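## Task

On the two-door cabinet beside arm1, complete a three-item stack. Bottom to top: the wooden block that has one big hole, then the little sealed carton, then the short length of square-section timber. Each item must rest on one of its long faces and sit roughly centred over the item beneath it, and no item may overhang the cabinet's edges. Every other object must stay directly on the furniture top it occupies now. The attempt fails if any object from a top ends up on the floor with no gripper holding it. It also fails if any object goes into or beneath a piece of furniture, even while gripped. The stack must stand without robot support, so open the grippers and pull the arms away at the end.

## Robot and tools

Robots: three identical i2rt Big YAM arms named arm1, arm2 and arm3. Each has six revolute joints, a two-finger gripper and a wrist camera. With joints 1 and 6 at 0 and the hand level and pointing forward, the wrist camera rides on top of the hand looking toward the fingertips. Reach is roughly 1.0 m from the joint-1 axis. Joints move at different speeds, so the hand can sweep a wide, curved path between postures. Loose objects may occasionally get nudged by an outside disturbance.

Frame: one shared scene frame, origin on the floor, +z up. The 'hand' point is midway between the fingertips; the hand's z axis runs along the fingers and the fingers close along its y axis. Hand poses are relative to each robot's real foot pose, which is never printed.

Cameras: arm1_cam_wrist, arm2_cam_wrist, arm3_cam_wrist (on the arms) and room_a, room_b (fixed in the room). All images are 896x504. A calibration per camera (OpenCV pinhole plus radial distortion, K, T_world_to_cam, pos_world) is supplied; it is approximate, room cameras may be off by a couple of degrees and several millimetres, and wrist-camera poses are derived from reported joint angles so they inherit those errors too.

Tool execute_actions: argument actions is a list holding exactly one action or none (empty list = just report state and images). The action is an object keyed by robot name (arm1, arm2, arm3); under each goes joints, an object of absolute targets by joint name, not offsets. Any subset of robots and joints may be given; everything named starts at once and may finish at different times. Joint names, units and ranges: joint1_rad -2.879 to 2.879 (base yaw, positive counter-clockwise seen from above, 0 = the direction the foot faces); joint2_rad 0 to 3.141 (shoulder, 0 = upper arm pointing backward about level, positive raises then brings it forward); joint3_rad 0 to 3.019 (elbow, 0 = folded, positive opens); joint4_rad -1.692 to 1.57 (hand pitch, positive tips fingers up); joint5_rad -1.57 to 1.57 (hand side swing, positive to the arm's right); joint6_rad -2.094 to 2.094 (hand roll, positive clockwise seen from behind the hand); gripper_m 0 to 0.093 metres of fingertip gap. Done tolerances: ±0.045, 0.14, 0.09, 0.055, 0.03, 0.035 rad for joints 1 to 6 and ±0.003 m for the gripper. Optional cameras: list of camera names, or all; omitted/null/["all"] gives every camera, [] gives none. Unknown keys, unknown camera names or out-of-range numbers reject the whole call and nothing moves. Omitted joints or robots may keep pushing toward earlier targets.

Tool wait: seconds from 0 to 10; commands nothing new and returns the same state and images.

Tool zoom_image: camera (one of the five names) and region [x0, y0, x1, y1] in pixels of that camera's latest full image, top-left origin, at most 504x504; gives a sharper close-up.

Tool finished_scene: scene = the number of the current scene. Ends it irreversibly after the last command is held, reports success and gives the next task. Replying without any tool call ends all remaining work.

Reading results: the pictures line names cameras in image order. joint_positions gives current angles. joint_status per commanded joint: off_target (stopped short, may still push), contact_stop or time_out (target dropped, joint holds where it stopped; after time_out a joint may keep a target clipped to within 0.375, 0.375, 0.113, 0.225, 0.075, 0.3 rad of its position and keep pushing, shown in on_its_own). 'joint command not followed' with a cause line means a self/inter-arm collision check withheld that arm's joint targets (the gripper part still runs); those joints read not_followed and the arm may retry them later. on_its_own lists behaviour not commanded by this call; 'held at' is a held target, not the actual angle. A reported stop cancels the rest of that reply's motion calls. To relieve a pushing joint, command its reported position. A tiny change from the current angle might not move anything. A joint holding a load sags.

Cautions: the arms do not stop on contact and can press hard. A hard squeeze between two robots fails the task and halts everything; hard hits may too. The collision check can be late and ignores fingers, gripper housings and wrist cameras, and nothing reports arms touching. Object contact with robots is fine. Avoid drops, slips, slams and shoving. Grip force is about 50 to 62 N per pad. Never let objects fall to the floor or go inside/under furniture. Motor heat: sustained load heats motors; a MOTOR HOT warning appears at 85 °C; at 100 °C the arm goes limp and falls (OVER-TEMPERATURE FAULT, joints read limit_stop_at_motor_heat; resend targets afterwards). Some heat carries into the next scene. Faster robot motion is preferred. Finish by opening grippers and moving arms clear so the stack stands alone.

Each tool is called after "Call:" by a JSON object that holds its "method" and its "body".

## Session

Call:
{"method": "execute_actions", "body": {"actions": []}}

Scene clock: 0.00 s.
arm1.joint_positions: joint1_rad=+0.871 joint2_rad=+0.320 joint3_rad=+1.699 joint4_rad=-1.535 joint5_rad=+0.035 joint6_rad=-0.015 gripper_m=+0.095
arm1.joint_status: not commanded
arm1.hand: x=+0.1931 y=+0.9471 z=+1.4867 quat_wxyz=(+0.138, +0.739, +0.181, -0.633) (m; scene frame)
arm2.joint_positions: joint1_rad=-0.582 joint2_rad=+0.349 joint3_rad=+1.703 joint4_rad=-1.213 joint5_rad=+0.272 joint6_rad=-0.074 gripper_m=+0.094
arm2.joint_status: not commanded
arm2.hand: x=-0.1070 y=+0.1342 z=+1.5948 quat_wxyz=(-0.460, +0.534, -0.388, -0.594) (m; scene frame)
arm3.joint_positions: joint1_rad=+0.668 joint2_rad=+0.445 joint3_rad=+1.713 joint4_rad=-1.479 joint5_rad=-0.181 joint6_rad=-0.236 gripper_m=+0.094
arm3.joint_status: not commanded
arm3.hand: x=-0.0366 y=-0.9752 z=+1.4556 quat_wxyz=(-0.584, +0.432, -0.645, -0.239) (m; scene frame)
pictures: arm1_cam_wrist, arm2_cam_wrist, arm3_cam_wrist, room_a, room_b
camera_calibration (this result's frames):
arm1_cam_wrist: T_world_to_cam=[[-0.44775, 0.892951, 0.0464623, -0.830778], [0.606907, 0.341657, -0.717589, 0.637966], [-0.656646, -0.293102, -0.694915, 1.55716], [0, 0, 0, 1]] pos_world=[0.263338, 0.980286, 1.57849]
arm2_cam_wrist: T_world_to_cam=[[0.960015, 0.279733, 0.0110174, 0.0490826], [0.142179, -0.453286, -0.879953, 1.48239], [-0.241158, 0.846334, -0.474934, 0.74388], [0, 0, 0, 1]] pos_world=[-0.0784926, 0.0286472, 1.65719]
arm3_cam_wrist: T_world_to_cam=[[0.841348, -0.500781, 0.203353, -0.755661], [-0.26902, -0.714316, -0.64605, 0.236431], [0.468788, 0.488846, -0.735708, 1.69344], [0, 0, 0, 1]] pos_world=[-0.0944851, -1.03737, 1.55229]
Images, in order (width x height): arm1_cam_wrist 896x504, arm2_cam_wrist 896x504, arm3_cam_wrist 896x504, room_a 896x504, room_b 896x504.

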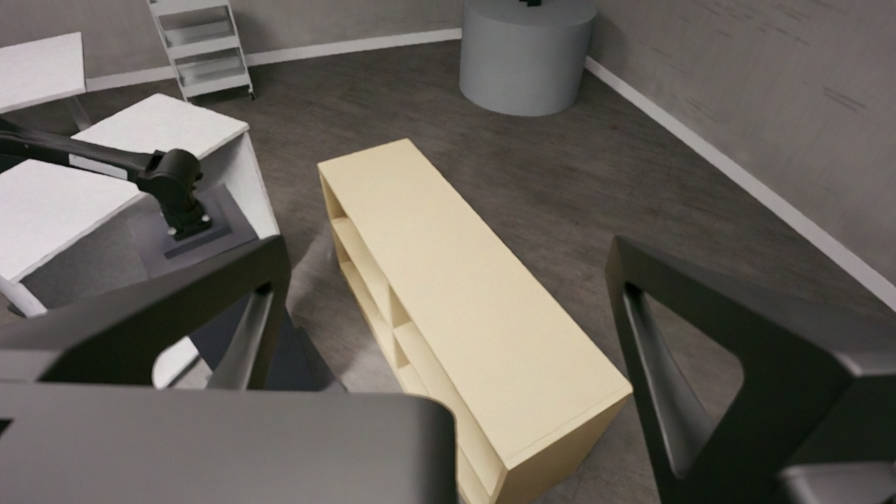

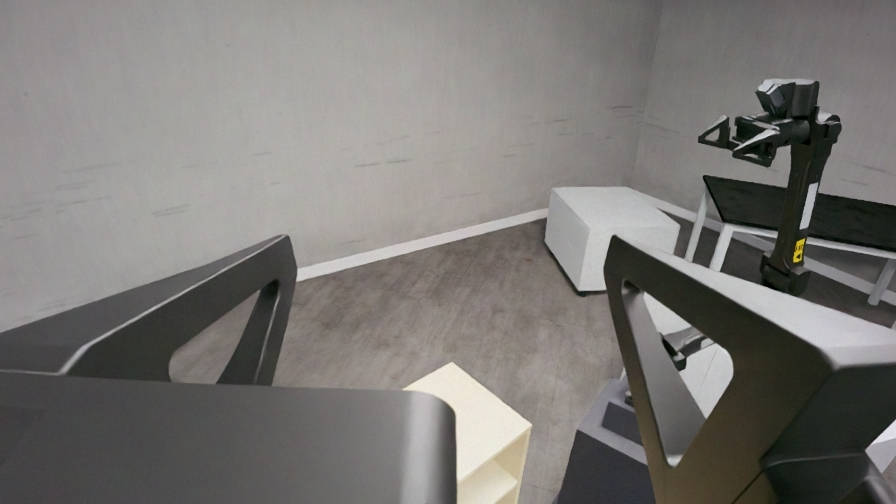

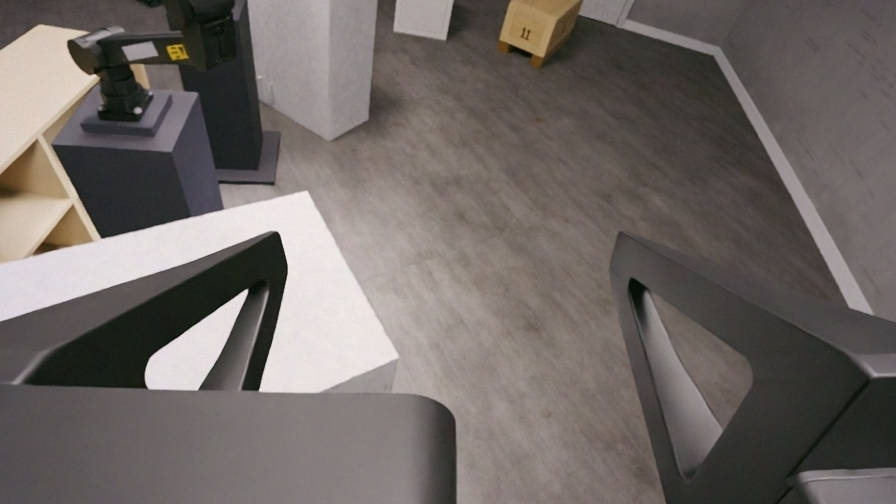

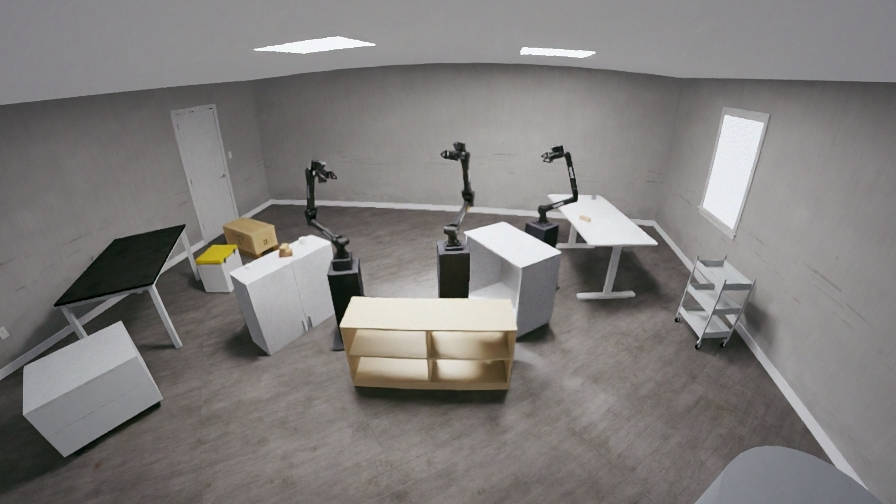

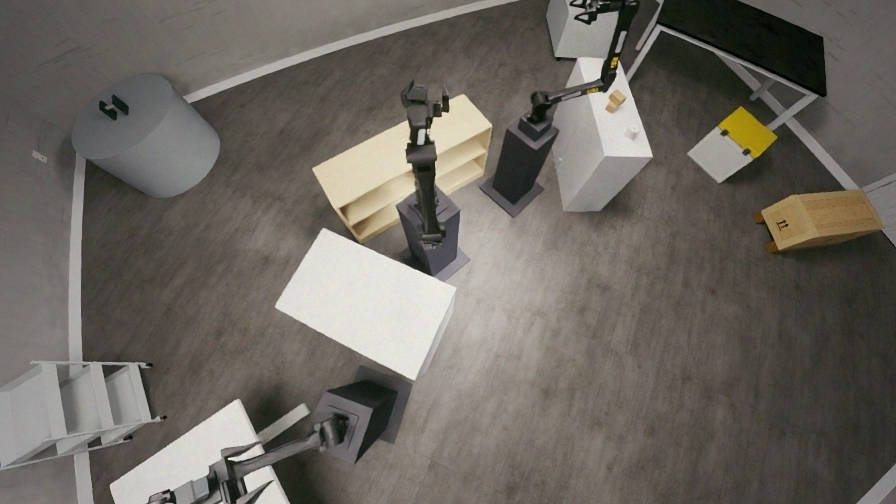

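Call:
{"method": "zoom_image", "body": {"camera": "room_a", "region": [220, 210, 360, 300]}}

Call:
{"method": "zoom_image", "body": {"camera": "room_b", "region": [540, 40, 680, 180]}}

Call:
{"method": "zoom_image", "body": {"camera": "room_a", "region": [520, 170, 670, 270]}}

Call:
{"method": "zoom_image", "body": {"camera": "room_b", "region": [60, 370, 420, 504]}}

Region (220, 210, 360, 300) of room_a's 896x504 image, scaled by 3.600, with more detail than that image has; it fills the top 324 rows of this view, and the rest is white.

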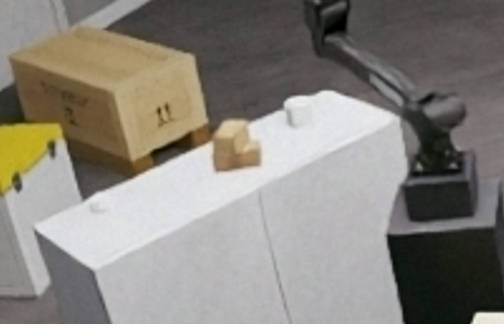

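Region (540, 40, 680, 180) of room_b's 896x504 image, scaled by 3.600, with more detail than that image has.

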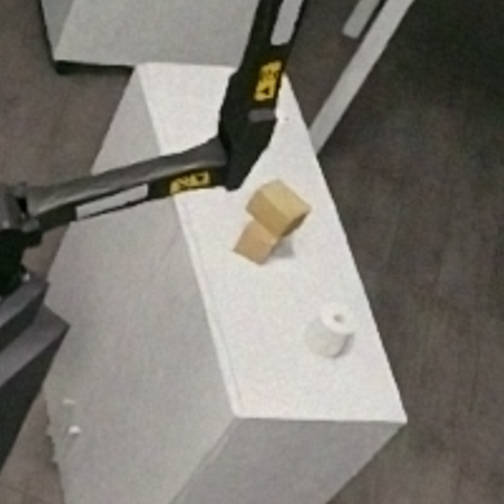

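Region (520, 170, 670, 270) of room_a's 896x504 image, scaled by 3.360, with more detail than that image has.

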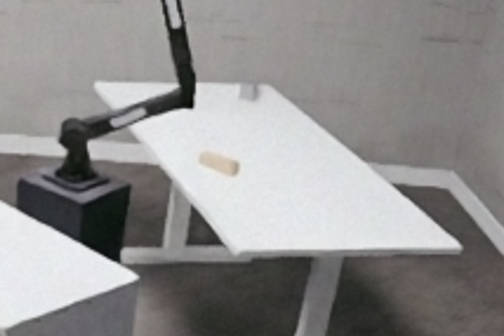

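Region (60, 370, 420, 504) of room_b's 896x504 image, scaled by 1.400, with more detail than that image has; it fills the top 188 rows of this view, and the rest is white.

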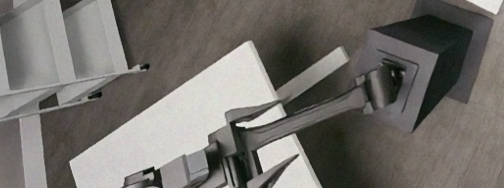

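Call:
{"method": "execute_actions", "body": {"actions": [{"arm1": {"joints": {"joint1_rad": -1.94, "joint2_rad": 1.88, "joint3_rad": 1.93, "joint4_rad": -1.56, "joint5_rad": 0.0, "joint6_rad": 0.0}}, "arm2": {"joints": {"joint1_rad": 1.2, "joint2_rad": 1.88, "joint3_rad": 1.62, "joint4_rad": -1.25, "joint5_rad": 0.0, "joint6_rad": 0.0}}, "arm3": {"joints": {"joint1_rad": -2.147, "joint2_rad": 1.73, "joint3_rad": 1.66, "joint4_rad": -1.44, "joint5_rad": 0.0, "joint6_rad": 0.0}}}]}}

Scene clock: 122.67 s.
arm1.joint_positions: joint1_rad=-1.948 joint2_rad=+1.917 joint3_rad=+1.902 joint4_rad=-1.548 joint5_rad=+0.000 joint6_rad=-0.013 gripper_m=+0.095
arm1.joint_status: all done
arm1.hand: x=+0.6072 y=+1.3783 z=+1.0517 quat_wxyz=(-0.006, +0.402, -0.916, -0.004) (m; scene frame)
arm2.joint_positions: joint1_rad=+1.208 joint2_rad=+1.881 joint3_rad=+1.615 joint4_rad=-1.241 joint5_rad=-0.002 joint6_rad=-0.010 gripper_m=+0.094
arm2.joint_status: all done
arm2.hand: x=-0.5614 y=-0.3142 z=+0.9935 quat_wxyz=(+0.016, +0.923, +0.383, -0.032) (m; scene frame)
arm3.joint_positions: joint1_rad=-2.158 joint2_rad=+1.751 joint3_rad=+1.639 joint4_rad=-1.440 joint5_rad=+0.000 joint6_rad=-0.010 gripper_m=+0.094
arm3.joint_status: all done
arm3.hand: x=-0.2957 y=-1.5251 z=+0.9894 quat_wxyz=(-0.007, -0.847, -0.532, +0.007) (m; scene frame)
pictures: arm1_cam_wrist, arm2_cam_wrist, arm3_cam_wrist, room_a, room_b
camera_calibration (this result's frames):
arm1_cam_wrist: T_world_to_cam=[[0.750944, -0.660354, -0.00390536, 0.455833], [-0.545259, -0.623375, 0.560443, 0.612699], [-0.372525, -0.418732, -0.828184, 1.79394], [0, 0, 0, 1]] pos_world=[0.660062, 1.43413, 1.14411]
arm2_cam_wrist: T_world_to_cam=[[-0.694374, 0.719565, -0.0084771, -0.153811], [0.609469, 0.594314, 0.524726, 0.0105985], [0.382613, 0.35919, -0.851229, 1.29921], [0, 0, 0, 1]] pos_world=[-0.610357, -0.362285, 1.09906]
arm3_cam_wrist: T_world_to_cam=[[-0.904568, 0.426021, -0.0162415, 0.396216], [0.338708, 0.74127, 0.579479, 0.659786], [0.258909, 0.518677, -0.814825, 1.80244], [0, 0, 0, 1]] pos_world=[-0.331739, -1.59276, 1.09278]
Images, in order (width x height): arm1_cam_wrist 896x504, arm2_cam_wrist 896x504, arm3_cam_wrist 896x504, room_a 896x504, room_b 896x504.

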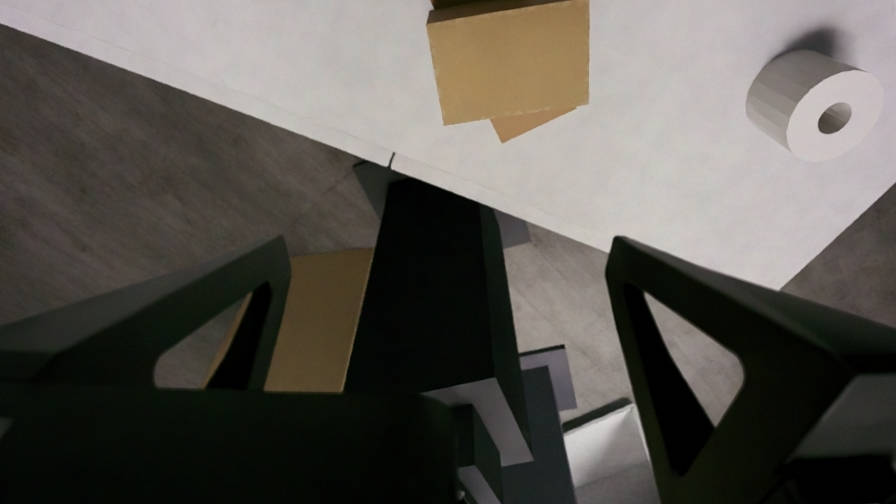

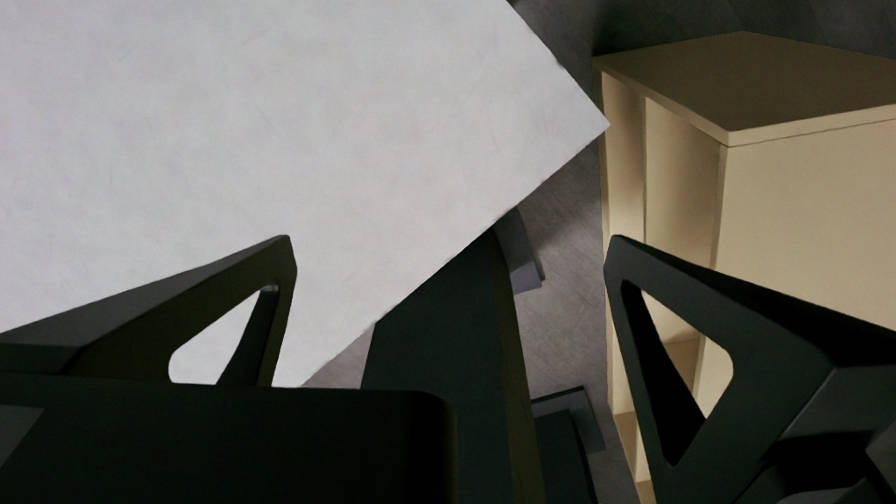

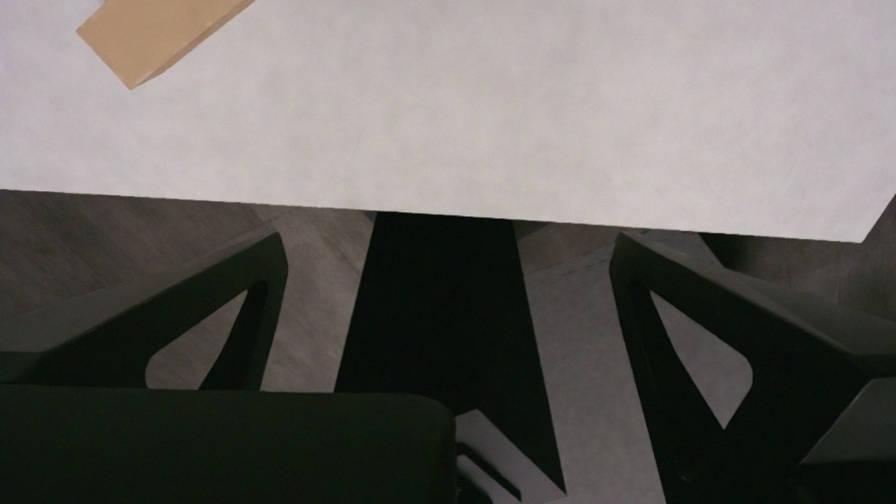

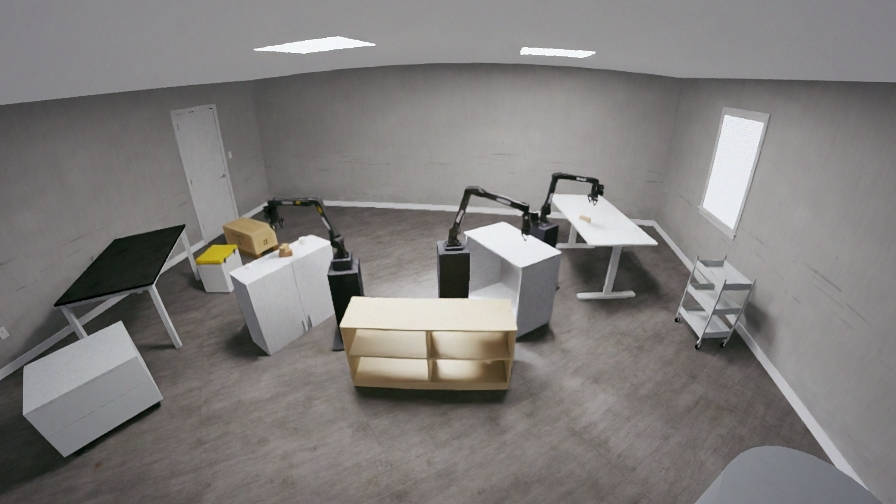

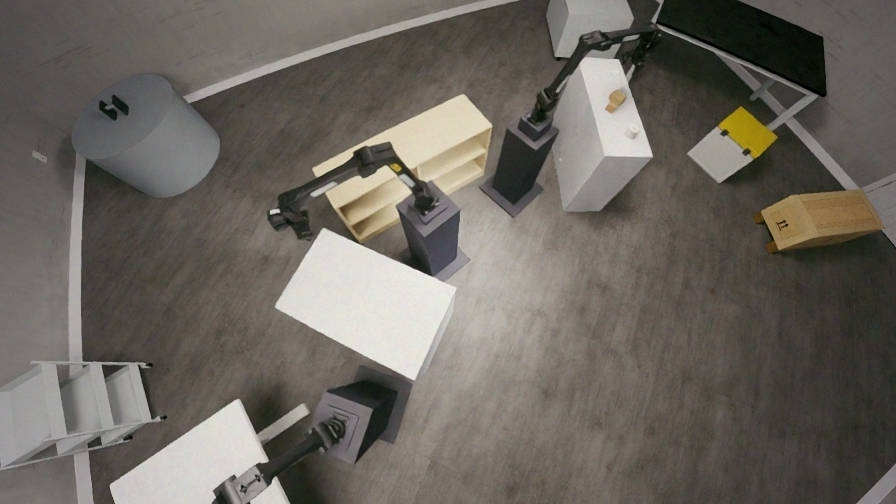

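Call:
{"method": "execute_actions", "body": {"actions": []}}

Scene clock: 163.77 s.
arm1.joint_positions: joint1_rad=-1.948 joint2_rad=+1.917 joint3_rad=+1.902 joint4_rad=-1.548 joint5_rad=+0.000 joint6_rad=-0.013 gripper_m=+0.095
arm1.joint_status: all done
arm1.hand: x=+0.6072 y=+1.3783 z=+1.0517 quat_wxyz=(-0.006, +0.402, -0.916, -0.004) (m; scene frame)
arm2.joint_positions: joint1_rad=+1.208 joint2_rad=+1.881 joint3_rad=+1.615 joint4_rad=-1.241 joint5_rad=-0.002 joint6_rad=-0.010 gripper_m=+0.094
arm2.joint_status: all done
arm2.hand: x=-0.5614 y=-0.3142 z=+0.9935 quat_wxyz=(+0.016, +0.923, +0.383, -0.032) (m; scene frame)
arm3.joint_positions: joint1_rad=-2.158 joint2_rad=+1.751 joint3_rad=+1.639 joint4_rad=-1.440 joint5_rad=+0.000 joint6_rad=-0.010 gripper_m=+0.094
arm3.joint_status: all done
arm3.hand: x=-0.2957 y=-1.5251 z=+0.9894 quat_wxyz=(-0.007, -0.847, -0.532, +0.007) (m; scene frame)
pictures: arm1_cam_wrist, arm2_cam_wrist, arm3_cam_wrist, room_a, room_b
camera_calibration (this result's frames):
arm1_cam_wrist: T_world_to_cam=[[0.750944, -0.660354, -0.00390536, 0.455833], [-0.545259, -0.623375, 0.560443, 0.612699], [-0.372525, -0.418732, -0.828184, 1.79394], [0, 0, 0, 1]] pos_world=[0.660062, 1.43413, 1.14411]
arm2_cam_wrist: T_world_to_cam=[[-0.694374, 0.719565, -0.0084771, -0.153811], [0.609469, 0.594314, 0.524726, 0.0105985], [0.382613, 0.35919, -0.851229, 1.29921], [0, 0, 0, 1]] pos_world=[-0.610357, -0.362285, 1.09906]
arm3_cam_wrist: T_world_to_cam=[[-0.904568, 0.426021, -0.0162415, 0.396216], [0.338708, 0.74127, 0.579479, 0.659786], [0.258909, 0.518677, -0.814825, 1.80244], [0, 0, 0, 1]] pos_world=[-0.331739, -1.59276, 1.09278]
Images, in order (width x height): arm1_cam_wrist 896x504, arm2_cam_wrist 896x504, arm3_cam_wrist 896x504, room_a 896x504, room_b 896x504.

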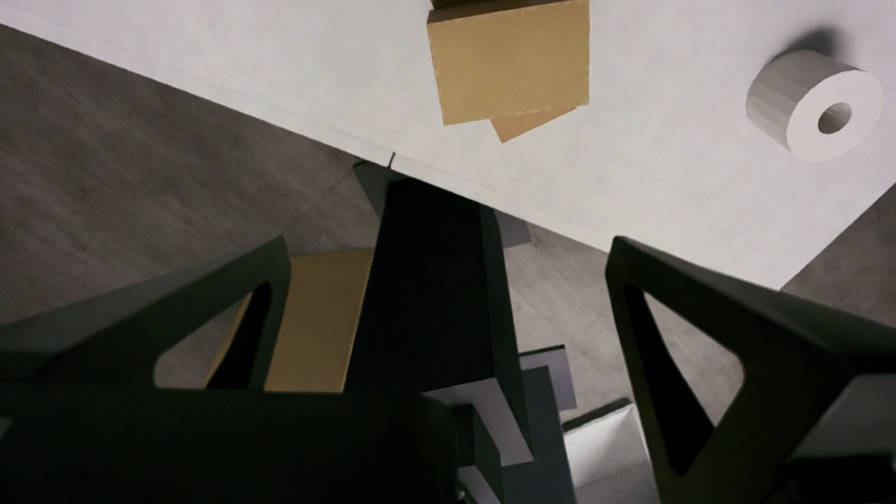

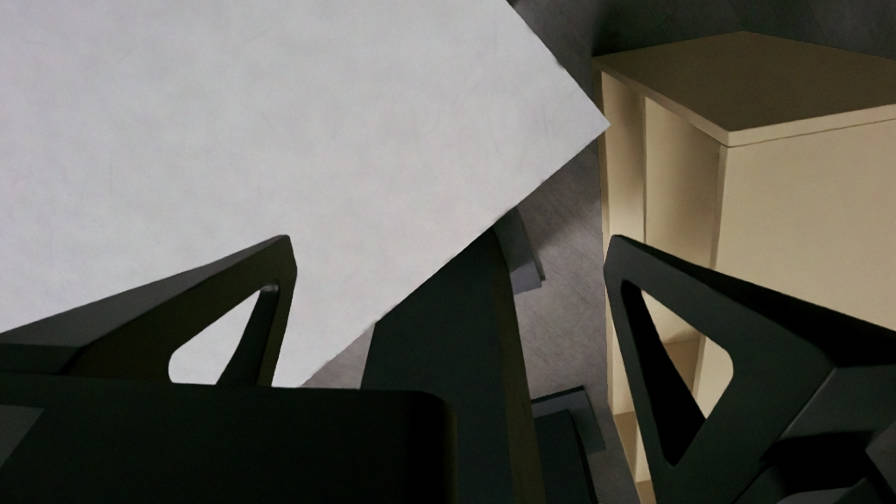

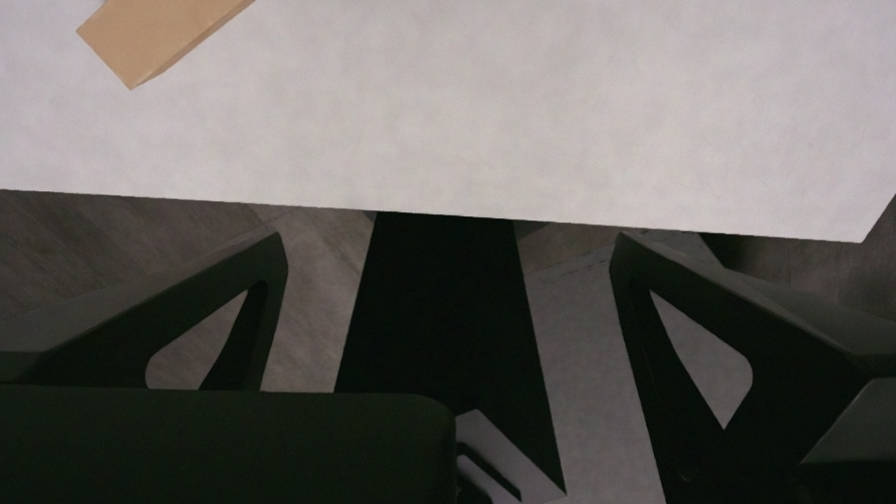

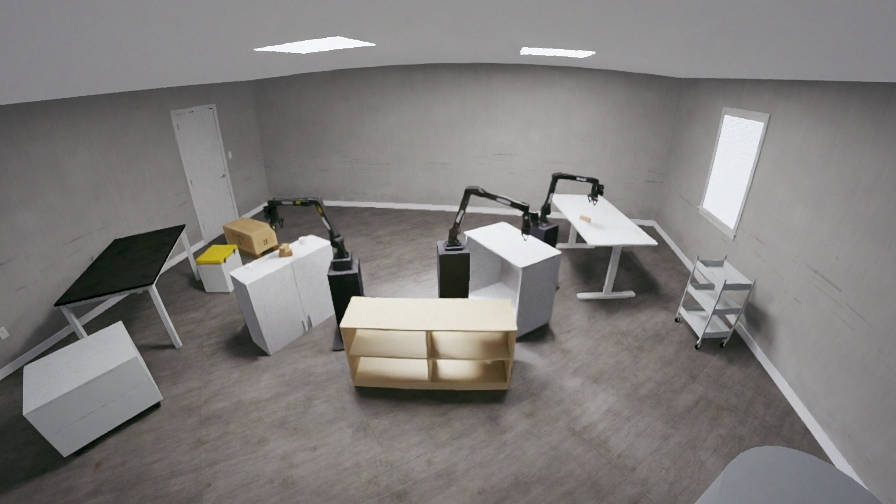

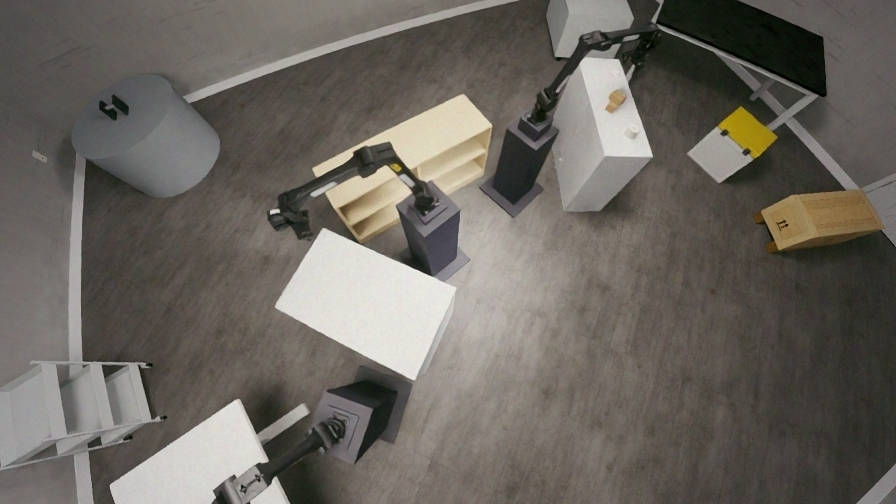

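Call:
{"method": "zoom_image", "body": {"camera": "arm3_cam_wrist", "region": [40, 0, 300, 130]}}

Call:
{"method": "zoom_image", "body": {"camera": "arm1_cam_wrist", "region": [380, 0, 640, 170]}}

Call:
{"method": "zoom_image", "body": {"camera": "room_b", "region": [540, 40, 700, 170]}}

Call:
{"method": "zoom_image", "body": {"camera": "room_a", "region": [210, 190, 370, 300]}}

Region (40, 0, 300, 130) of arm3_cam_wrist's 896x504 image, scaled by 1.938, with more detail than that image has.

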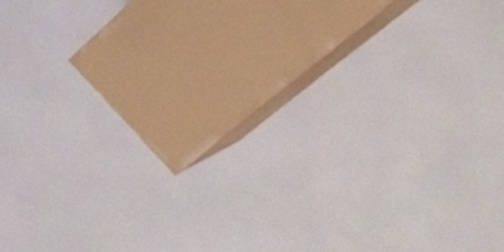

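Region (380, 0, 640, 170) of arm1_cam_wrist's 896x504 image, scaled by 1.938, with more detail than that image has; it fills the top 330 rows of this view, and the rest is white.

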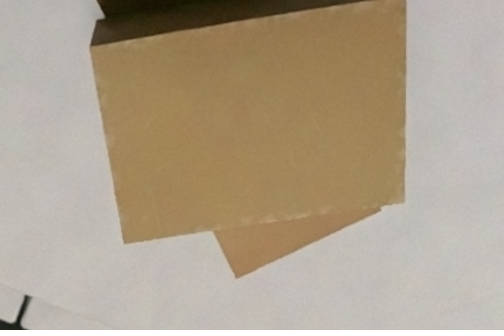

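Region (540, 40, 700, 170) of room_b's 896x504 image, scaled by 3.150, with more detail than that image has; it fills the top 410 rows of this view, and the rest is white.

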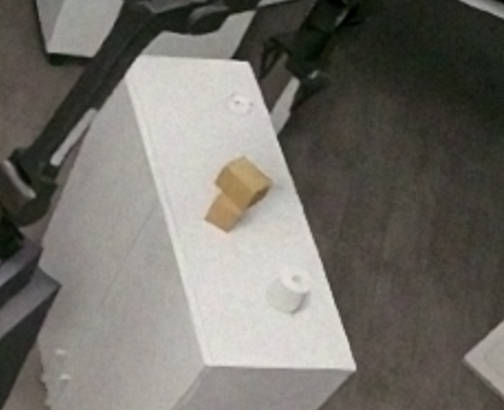

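Region (210, 190, 370, 300) of room_a's 896x504 image, scaled by 3.150, with more detail than that image has; it fills the top 346 rows of this view, and the rest is white.

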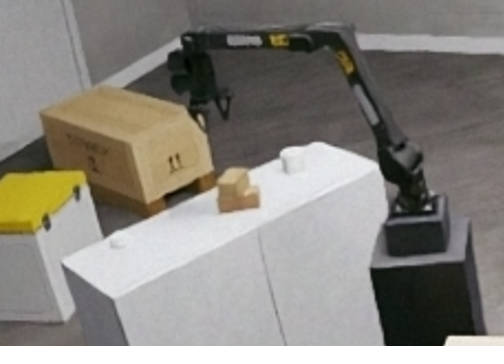

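Call:
{"method": "execute_actions", "body": {"actions": [{"arm1":{"joints":{"joint4_rad":-1.24,"joint1_rad":-1.92}},"arm3":{"joints":{"joint1_rad":-1.856,"joint2_rad":1.985,"joint3_rad":1.765,"joint4_rad":-1.28,"joint6_rad":1.385}}}], "cameras": ["arm1_cam_wrist","arm3_cam_wrist"]}}

Scene clock: 265.10 s.
arm1.joint_positions: joint1_rad=-1.925 joint2_rad=+1.917 joint3_rad=+1.902 joint4_rad=-1.262 joint5_rad=+0.000 joint6_rad=-0.013 gripper_m=+0.095
arm1.joint_status: all done
arm1.hand: x=+0.6433 y=+1.4391 z=+1.0626 quat_wxyz=(-0.137, +0.408, -0.901, -0.061) (m; scene frame)
arm2.joint_positions: joint1_rad=+1.208 joint2_rad=+1.881 joint3_rad=+1.615 joint4_rad=-1.241 joint5_rad=-0.002 joint6_rad=-0.010 gripper_m=+0.094
arm2.joint_status: not commanded
arm2.hand: x=-0.5614 y=-0.3142 z=+0.9935 quat_wxyz=(+0.016, +0.923, +0.383, -0.032) (m; scene frame)
arm3.joint_positions: joint1_rad=-1.858 joint2_rad=+2.001 joint3_rad=+1.739 joint4_rad=-1.291 joint5_rad=-0.002 joint6_rad=+1.373 gripper_m=+0.094
arm3.joint_status: all done
arm3.hand: x=-0.1531 y=-1.6475 z=+0.8889 quat_wxyz=(-0.009, -1.000, -0.019, -0.002) (m; scene frame)
pictures: arm1_cam_wrist, arm3_cam_wrist
camera_calibration (this result's frames):
arm1_cam_wrist: T_world_to_cam=[[0.765453, -0.643461, 0.00622494, 0.424529], [-0.614457, -0.728009, 0.304047, 1.13177], [-0.191111, -0.236559, -0.952637, 1.59534], [0, 0, 0, 1]] pos_world=[0.675356, 1.4745, 1.17302]
arm3_cam_wrist: T_world_to_cam=[[-0.0465263, 0.998455, -0.0303828, 1.66282], [0.8001, 0.0554589, 0.597297, -0.314592], [0.598059, 0.00348077, -0.801445, 0.938341], [0, 0, 0, 1]] pos_world=[-0.232114, -1.64607, 0.990454]
Images, in order (width x height): arm1_cam_wrist 896x504, arm3_cam_wrist 896x504.

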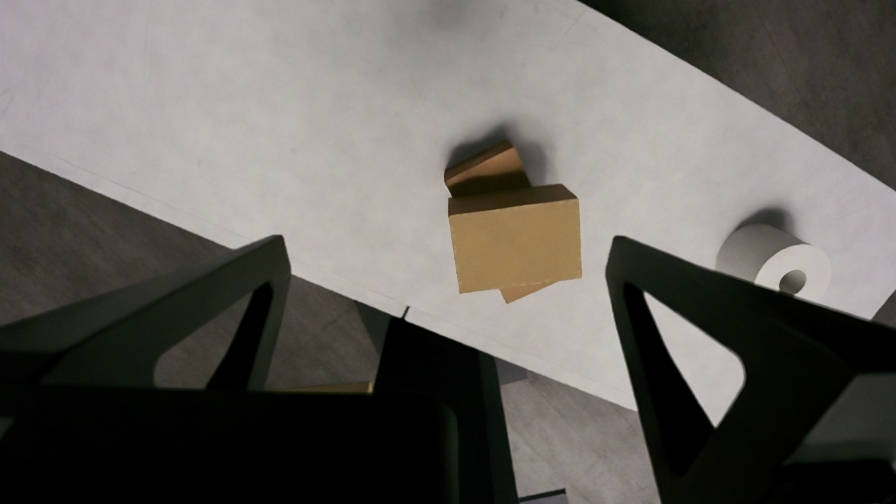

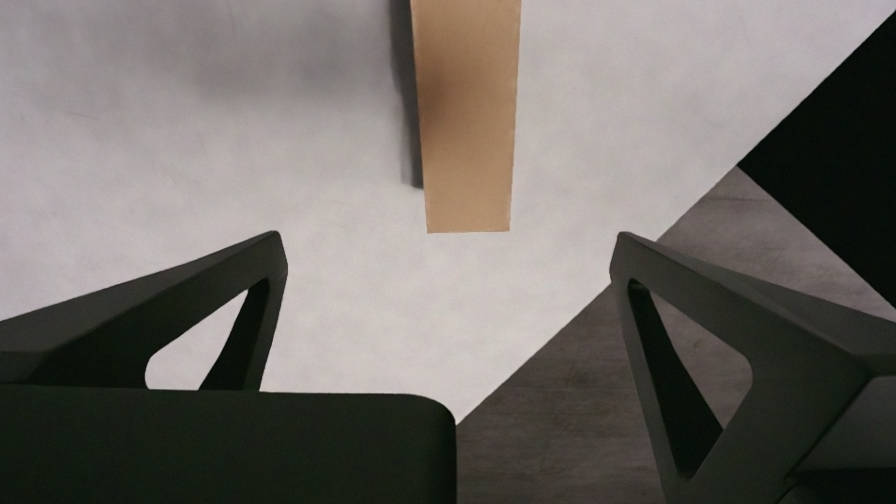

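Call:
{"method": "zoom_image", "body": {"camera": "arm1_cam_wrist", "region": [400, 110, 640, 330]}}

Call:
{"method": "zoom_image", "body": {"camera": "arm3_cam_wrist", "region": [340, 0, 600, 260]}}

Region (400, 110, 640, 330) of arm1_cam_wrist's 896x504 image, scaled by 2.100, with more detail than that image has; it fills the top 462 rows of this view, and the rest is white.

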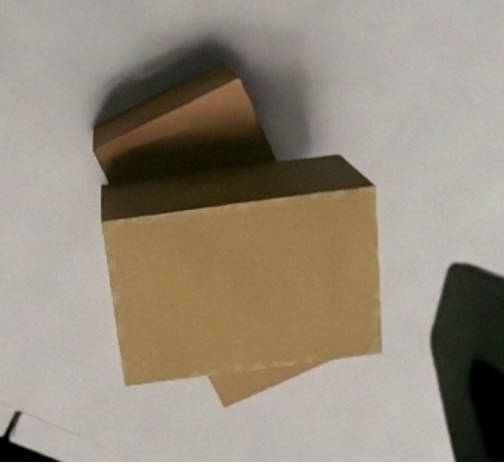

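Region (340, 0, 600, 260) of arm3_cam_wrist's 896x504 image, scaled by 1.938, with more detail than that image has.

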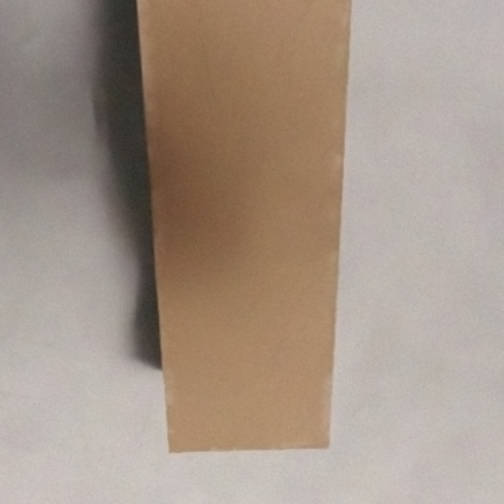

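Call:
{"method": "execute_actions", "body": {"actions": [{"arm1":{"joints":{"joint1_rad":-1.78}},"arm3":{"joints":{"joint1_rad":-1.868,"joint2_rad":2.058,"joint3_rad":1.625,"joint4_rad":-1.096,"joint6_rad":1.315}}}], "cameras": ["arm1_cam_wrist","arm3_cam_wrist"]}}

Scene clock: 386.37 s.
arm1.joint_positions: joint1_rad=-1.779 joint2_rad=+1.917 joint3_rad=+1.902 joint4_rad=-1.262 joint5_rad=+0.000 joint6_rad=-0.013 gripper_m=+0.095
arm1.joint_status: all done
arm1.hand: x=+0.5664 y=+1.4989 z=+1.0628 quat_wxyz=(-0.132, +0.472, -0.869, -0.070) (m; scene frame)
arm2.joint_positions: joint1_rad=+1.208 joint2_rad=+1.881 joint3_rad=+1.615 joint4_rad=-1.241 joint5_rad=-0.002 joint6_rad=-0.010 gripper_m=+0.094
arm2.joint_status: not commanded
arm2.hand: x=-0.5614 y=-0.3142 z=+0.9935 quat_wxyz=(+0.016, +0.923, +0.383, -0.032) (m; scene frame)
arm3.joint_positions: joint1_rad=-1.858 joint2_rad=+2.080 joint3_rad=+1.610 joint4_rad=-1.110 joint5_rad=-0.002 joint6_rad=+1.327 gripper_m=+0.094
arm3.joint_status: all done
arm3.hand: x=-0.1509 y=-1.6371 z=+0.7967 quat_wxyz=(+0.004, -0.999, -0.042, -0.004) (m; scene frame)
pictures: arm1_cam_wrist, arm3_cam_wrist
camera_calibration (this result's frames):
arm1_cam_wrist: T_world_to_cam=[[0.850969, -0.525167, 0.00718521, 0.295092], [-0.50221, -0.809613, 0.30383, 1.18696], [-0.153744, -0.262158, -0.952699, 1.61222], [0, 0, 0, 1]] pos_world=[0.592857, 1.5386, 1.17321]
arm3_cam_wrist: T_world_to_cam=[[-0.0922536, 0.995725, -0.00466592, 1.61786], [0.79466, 0.076447, 0.602221, -0.232223], [0.600003, 0.0518492, -0.798315, 0.940067], [0, 0, 0, 1]] pos_world=[-0.230251, -1.64193, 0.897868]
Images, in order (width x height): arm1_cam_wrist 896x504, arm3_cam_wrist 896x504.

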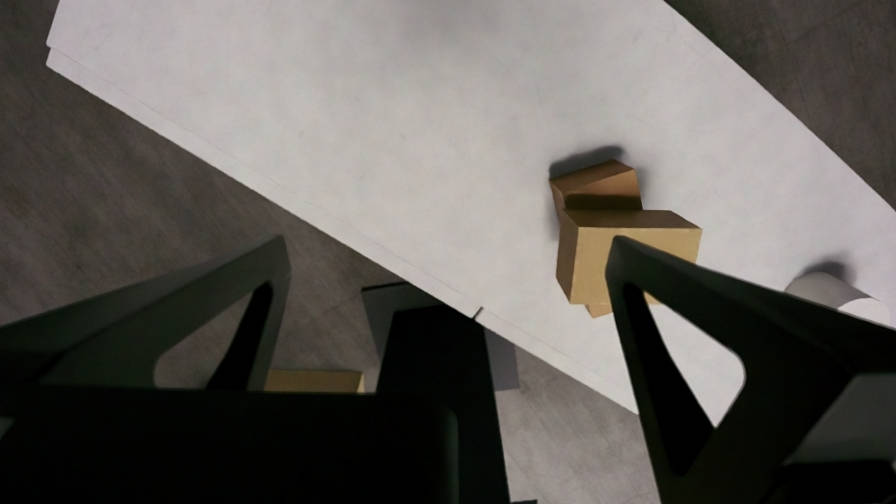

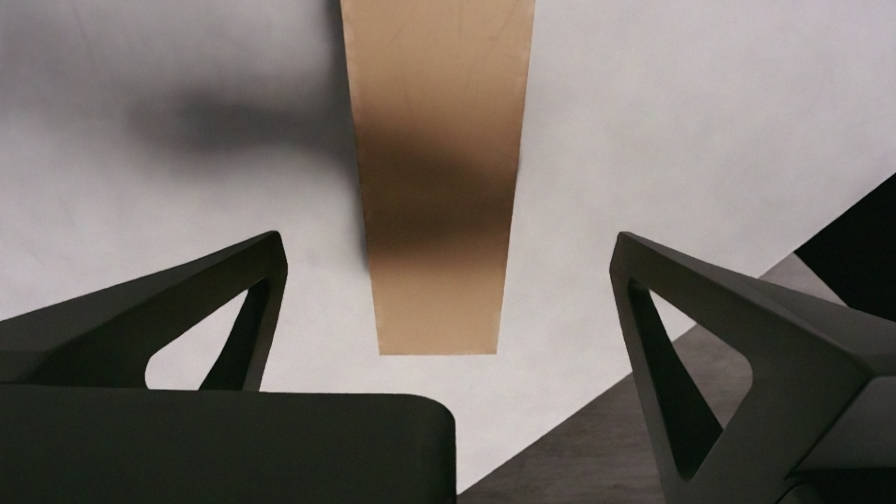

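Call:
{"method": "execute_actions", "body": {"actions": [{"arm3":{"joints":{"joint1_rad":-1.884,"joint2_rad":2.11,"joint3_rad":1.588,"joint4_rad":-1.013}}}], "cameras": ["arm3_cam_wrist"]}}

Call:
{"method": "zoom_image", "body": {"camera": "arm3_cam_wrist", "region": [250, 0, 650, 504]}}

Scene clock: 406.00 s.
arm1.joint_positions: joint1_rad=-1.779 joint2_rad=+1.917 joint3_rad=+1.902 joint4_rad=-1.262 joint5_rad=+0.000 joint6_rad=-0.013 gripper_m=+0.095
arm1.joint_status: not commanded
arm1.hand: x=+0.5664 y=+1.4989 z=+1.0628 quat_wxyz=(-0.132, +0.472, -0.869, -0.070) (m; scene frame)
arm2.joint_positions: joint1_rad=+1.208 joint2_rad=+1.881 joint3_rad=+1.615 joint4_rad=-1.241 joint5_rad=-0.002 joint6_rad=-0.010 gripper_m=+0.094
arm2.joint_status: not commanded
arm2.hand: x=-0.5614 y=-0.3142 z=+0.9935 quat_wxyz=(+0.016, +0.923, +0.383, -0.032) (m; scene frame)
arm3.joint_positions: joint1_rad=-1.876 joint2_rad=+2.114 joint3_rad=+1.583 joint4_rad=-1.027 joint5_rad=-0.002 joint6_rad=+1.327 gripper_m=+0.094
arm3.joint_status: all done
arm3.hand: x=-0.1619 y=-1.6393 z=+0.7678 quat_wxyz=(-0.007, -0.999, -0.033, -0.002) (m; scene frame)
pictures: arm3_cam_wrist
camera_calibration (this result's frames):
arm3_cam_wrist: T_world_to_cam=[[-0.0750891, 0.996847, -0.0256266, 1.6396], [0.798159, 0.075488, 0.597698, -0.203464], [0.597748, 0.0244265, -0.801312, 0.880725], [0, 0, 0, 1]] pos_world=[-0.240939, -1.64059, 0.869363]
Images, in order (width x height): arm3_cam_wrist 896x504.

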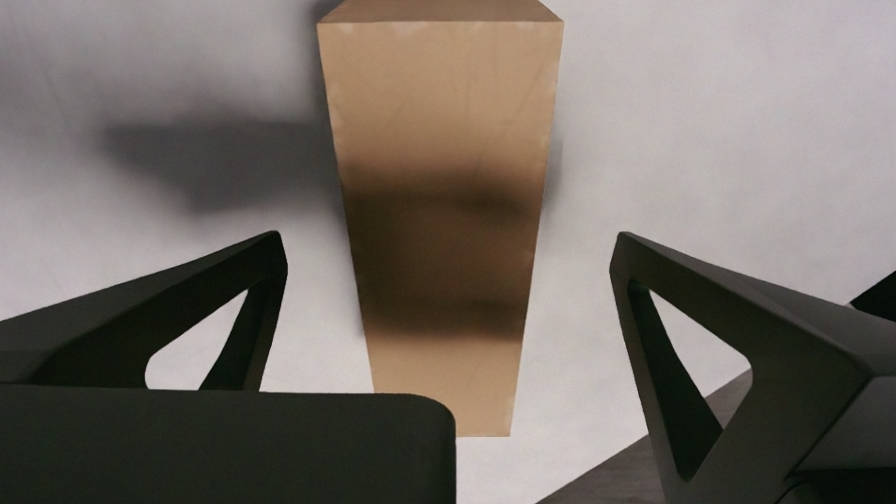

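Region (250, 0, 650, 504) of arm3_cam_wrist's 896x504 image, scaled by 1.000; it fills the left 400 columns of this view, and the rest is white.

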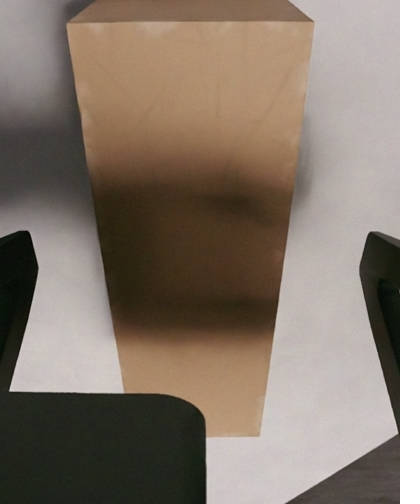

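Call:
{"method": "execute_actions", "body": {"actions": [{"arm3":{"joints":{"joint2_rad":2.138,"joint4_rad":-1.0}}}], "cameras": ["arm3_cam_wrist"]}}

Scene clock: 420.93 s.
arm1.joint_positions: joint1_rad=-1.779 joint2_rad=+1.917 joint3_rad=+1.902 joint4_rad=-1.262 joint5_rad=+0.000 joint6_rad=-0.013 gripper_m=+0.095
arm1.joint_status: not commanded
arm1.hand: x=+0.5664 y=+1.4989 z=+1.0628 quat_wxyz=(-0.132, +0.472, -0.869, -0.070) (m; scene frame)
arm2.joint_positions: joint1_rad=+1.208 joint2_rad=+1.881 joint3_rad=+1.615 joint4_rad=-1.241 joint5_rad=-0.002 joint6_rad=-0.010 gripper_m=+0.094
arm2.joint_status: not commanded
arm2.hand: x=-0.5614 y=-0.3142 z=+0.9935 quat_wxyz=(+0.016, +0.923, +0.383, -0.032) (m; scene frame)
arm3.joint_positions: joint1_rad=-1.876 joint2_rad=+2.137 joint3_rad=+1.583 joint4_rad=-1.014 joint5_rad=-0.002 joint6_rad=+1.327 gripper_m=+0.094
arm3.joint_status: all done
arm3.hand: x=-0.1617 y=-1.6389 z=+0.7542 quat_wxyz=(-0.002, -0.999, -0.033, -0.003) (m; scene frame)
pictures: arm3_cam_wrist
camera_calibration (this result's frames):
arm3_cam_wrist: T_world_to_cam=[[-0.0751068, 0.997053, -0.0156582, 1.63164], [0.797061, 0.0694627, 0.59989, -0.207189], [0.59921, 0.0325753, -0.799929, 0.882263], [0, 0, 0, 1]] pos_world=[-0.240971, -1.64118, 0.855588]
Images, in order (width x height): arm3_cam_wrist 896x504.

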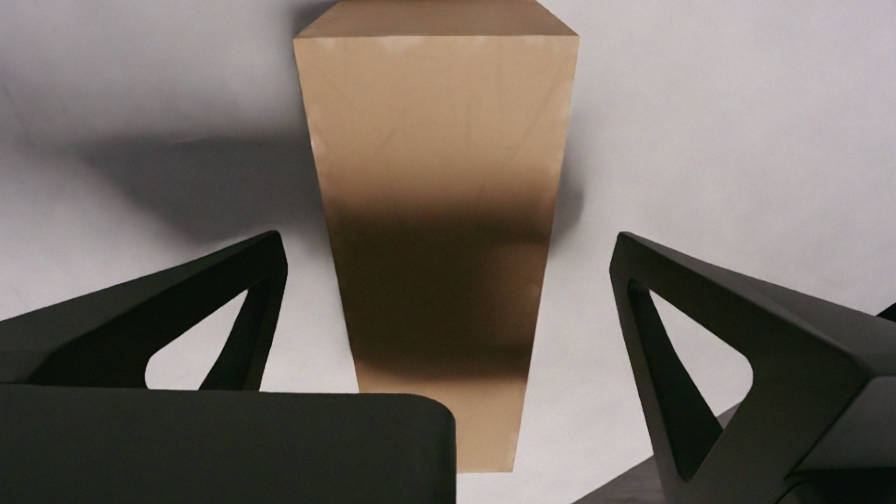

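Call:
{"method": "execute_actions", "body": {"actions": [{"arm3":{"joints":{"gripper_m":0.035}}}], "cameras": ["arm3_cam_wrist","arm1_cam_wrist"]}}

Call:
{"method": "zoom_image", "body": {"camera": "arm1_cam_wrist", "region": [520, 130, 760, 340]}}

Scene clock: 430.60 s.
arm1.joint_positions: joint1_rad=-1.779 joint2_rad=+1.917 joint3_rad=+1.902 joint4_rad=-1.262 joint5_rad=+0.000 joint6_rad=-0.013 gripper_m=+0.095
arm1.joint_status: not commanded
arm1.hand: x=+0.5664 y=+1.4989 z=+1.0628 quat_wxyz=(-0.132, +0.472, -0.869, -0.070) (m; scene frame)
arm2.joint_positions: joint1_rad=+1.208 joint2_rad=+1.881 joint3_rad=+1.615 joint4_rad=-1.241 joint5_rad=-0.002 joint6_rad=-0.010 gripper_m=+0.094
arm2.joint_status: not commanded
arm2.hand: x=-0.5614 y=-0.3142 z=+0.9935 quat_wxyz=(+0.016, +0.923, +0.383, -0.032) (m; scene frame)
arm3.joint_positions: joint1_rad=-1.876 joint2_rad=+2.137 joint3_rad=+1.583 joint4_rad=-1.012 joint5_rad=-0.001 joint6_rad=+1.326 gripper_m=+0.045
arm3.joint_status: gripper_m off_target (ended at +0.045, target +0.035)
arm3.hand: x=-0.1619 y=-1.6394 z=+0.7542 quat_wxyz=(-0.003, -0.999, -0.033, -0.003) (m; scene frame)
pictures: arm1_cam_wrist, arm3_cam_wrist
camera_calibration (this result's frames):
arm1_cam_wrist: T_world_to_cam=[[0.850969, -0.525167, 0.00718521, 0.295092], [-0.50221, -0.809613, 0.30383, 1.18696], [-0.153744, -0.262158, -0.952699, 1.61222], [0, 0, 0, 1]] pos_world=[0.592857, 1.5386, 1.17321]
arm3_cam_wrist: T_world_to_cam=[[-0.0758669, 0.996959, -0.017782, 1.6335], [0.797479, 0.0713727, 0.59911, -0.203234], [0.598557, 0.0312718, -0.800469, 0.880545], [0, 0, 0, 1]] pos_world=[-0.241054, -1.64156, 0.855656]
Images, in order (width x height): arm1_cam_wrist 896x504, arm3_cam_wrist 896x504.

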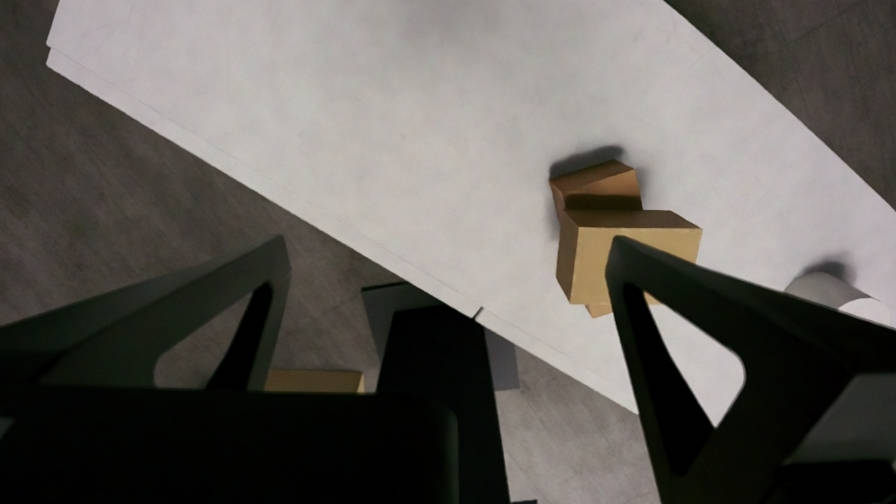

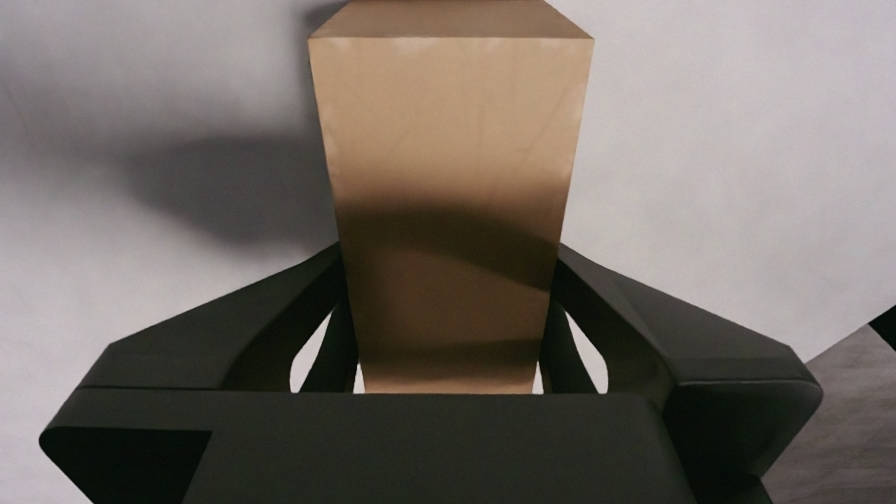

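Region (520, 130, 760, 340) of arm1_cam_wrist's 896x504 image, scaled by 2.100, with more detail than that image has; it fills the top 441 rows of this view, and the rest is white.

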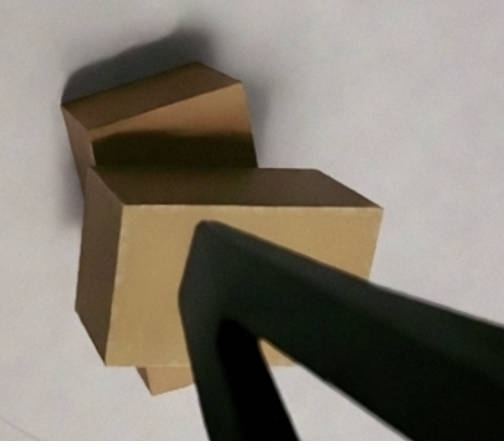

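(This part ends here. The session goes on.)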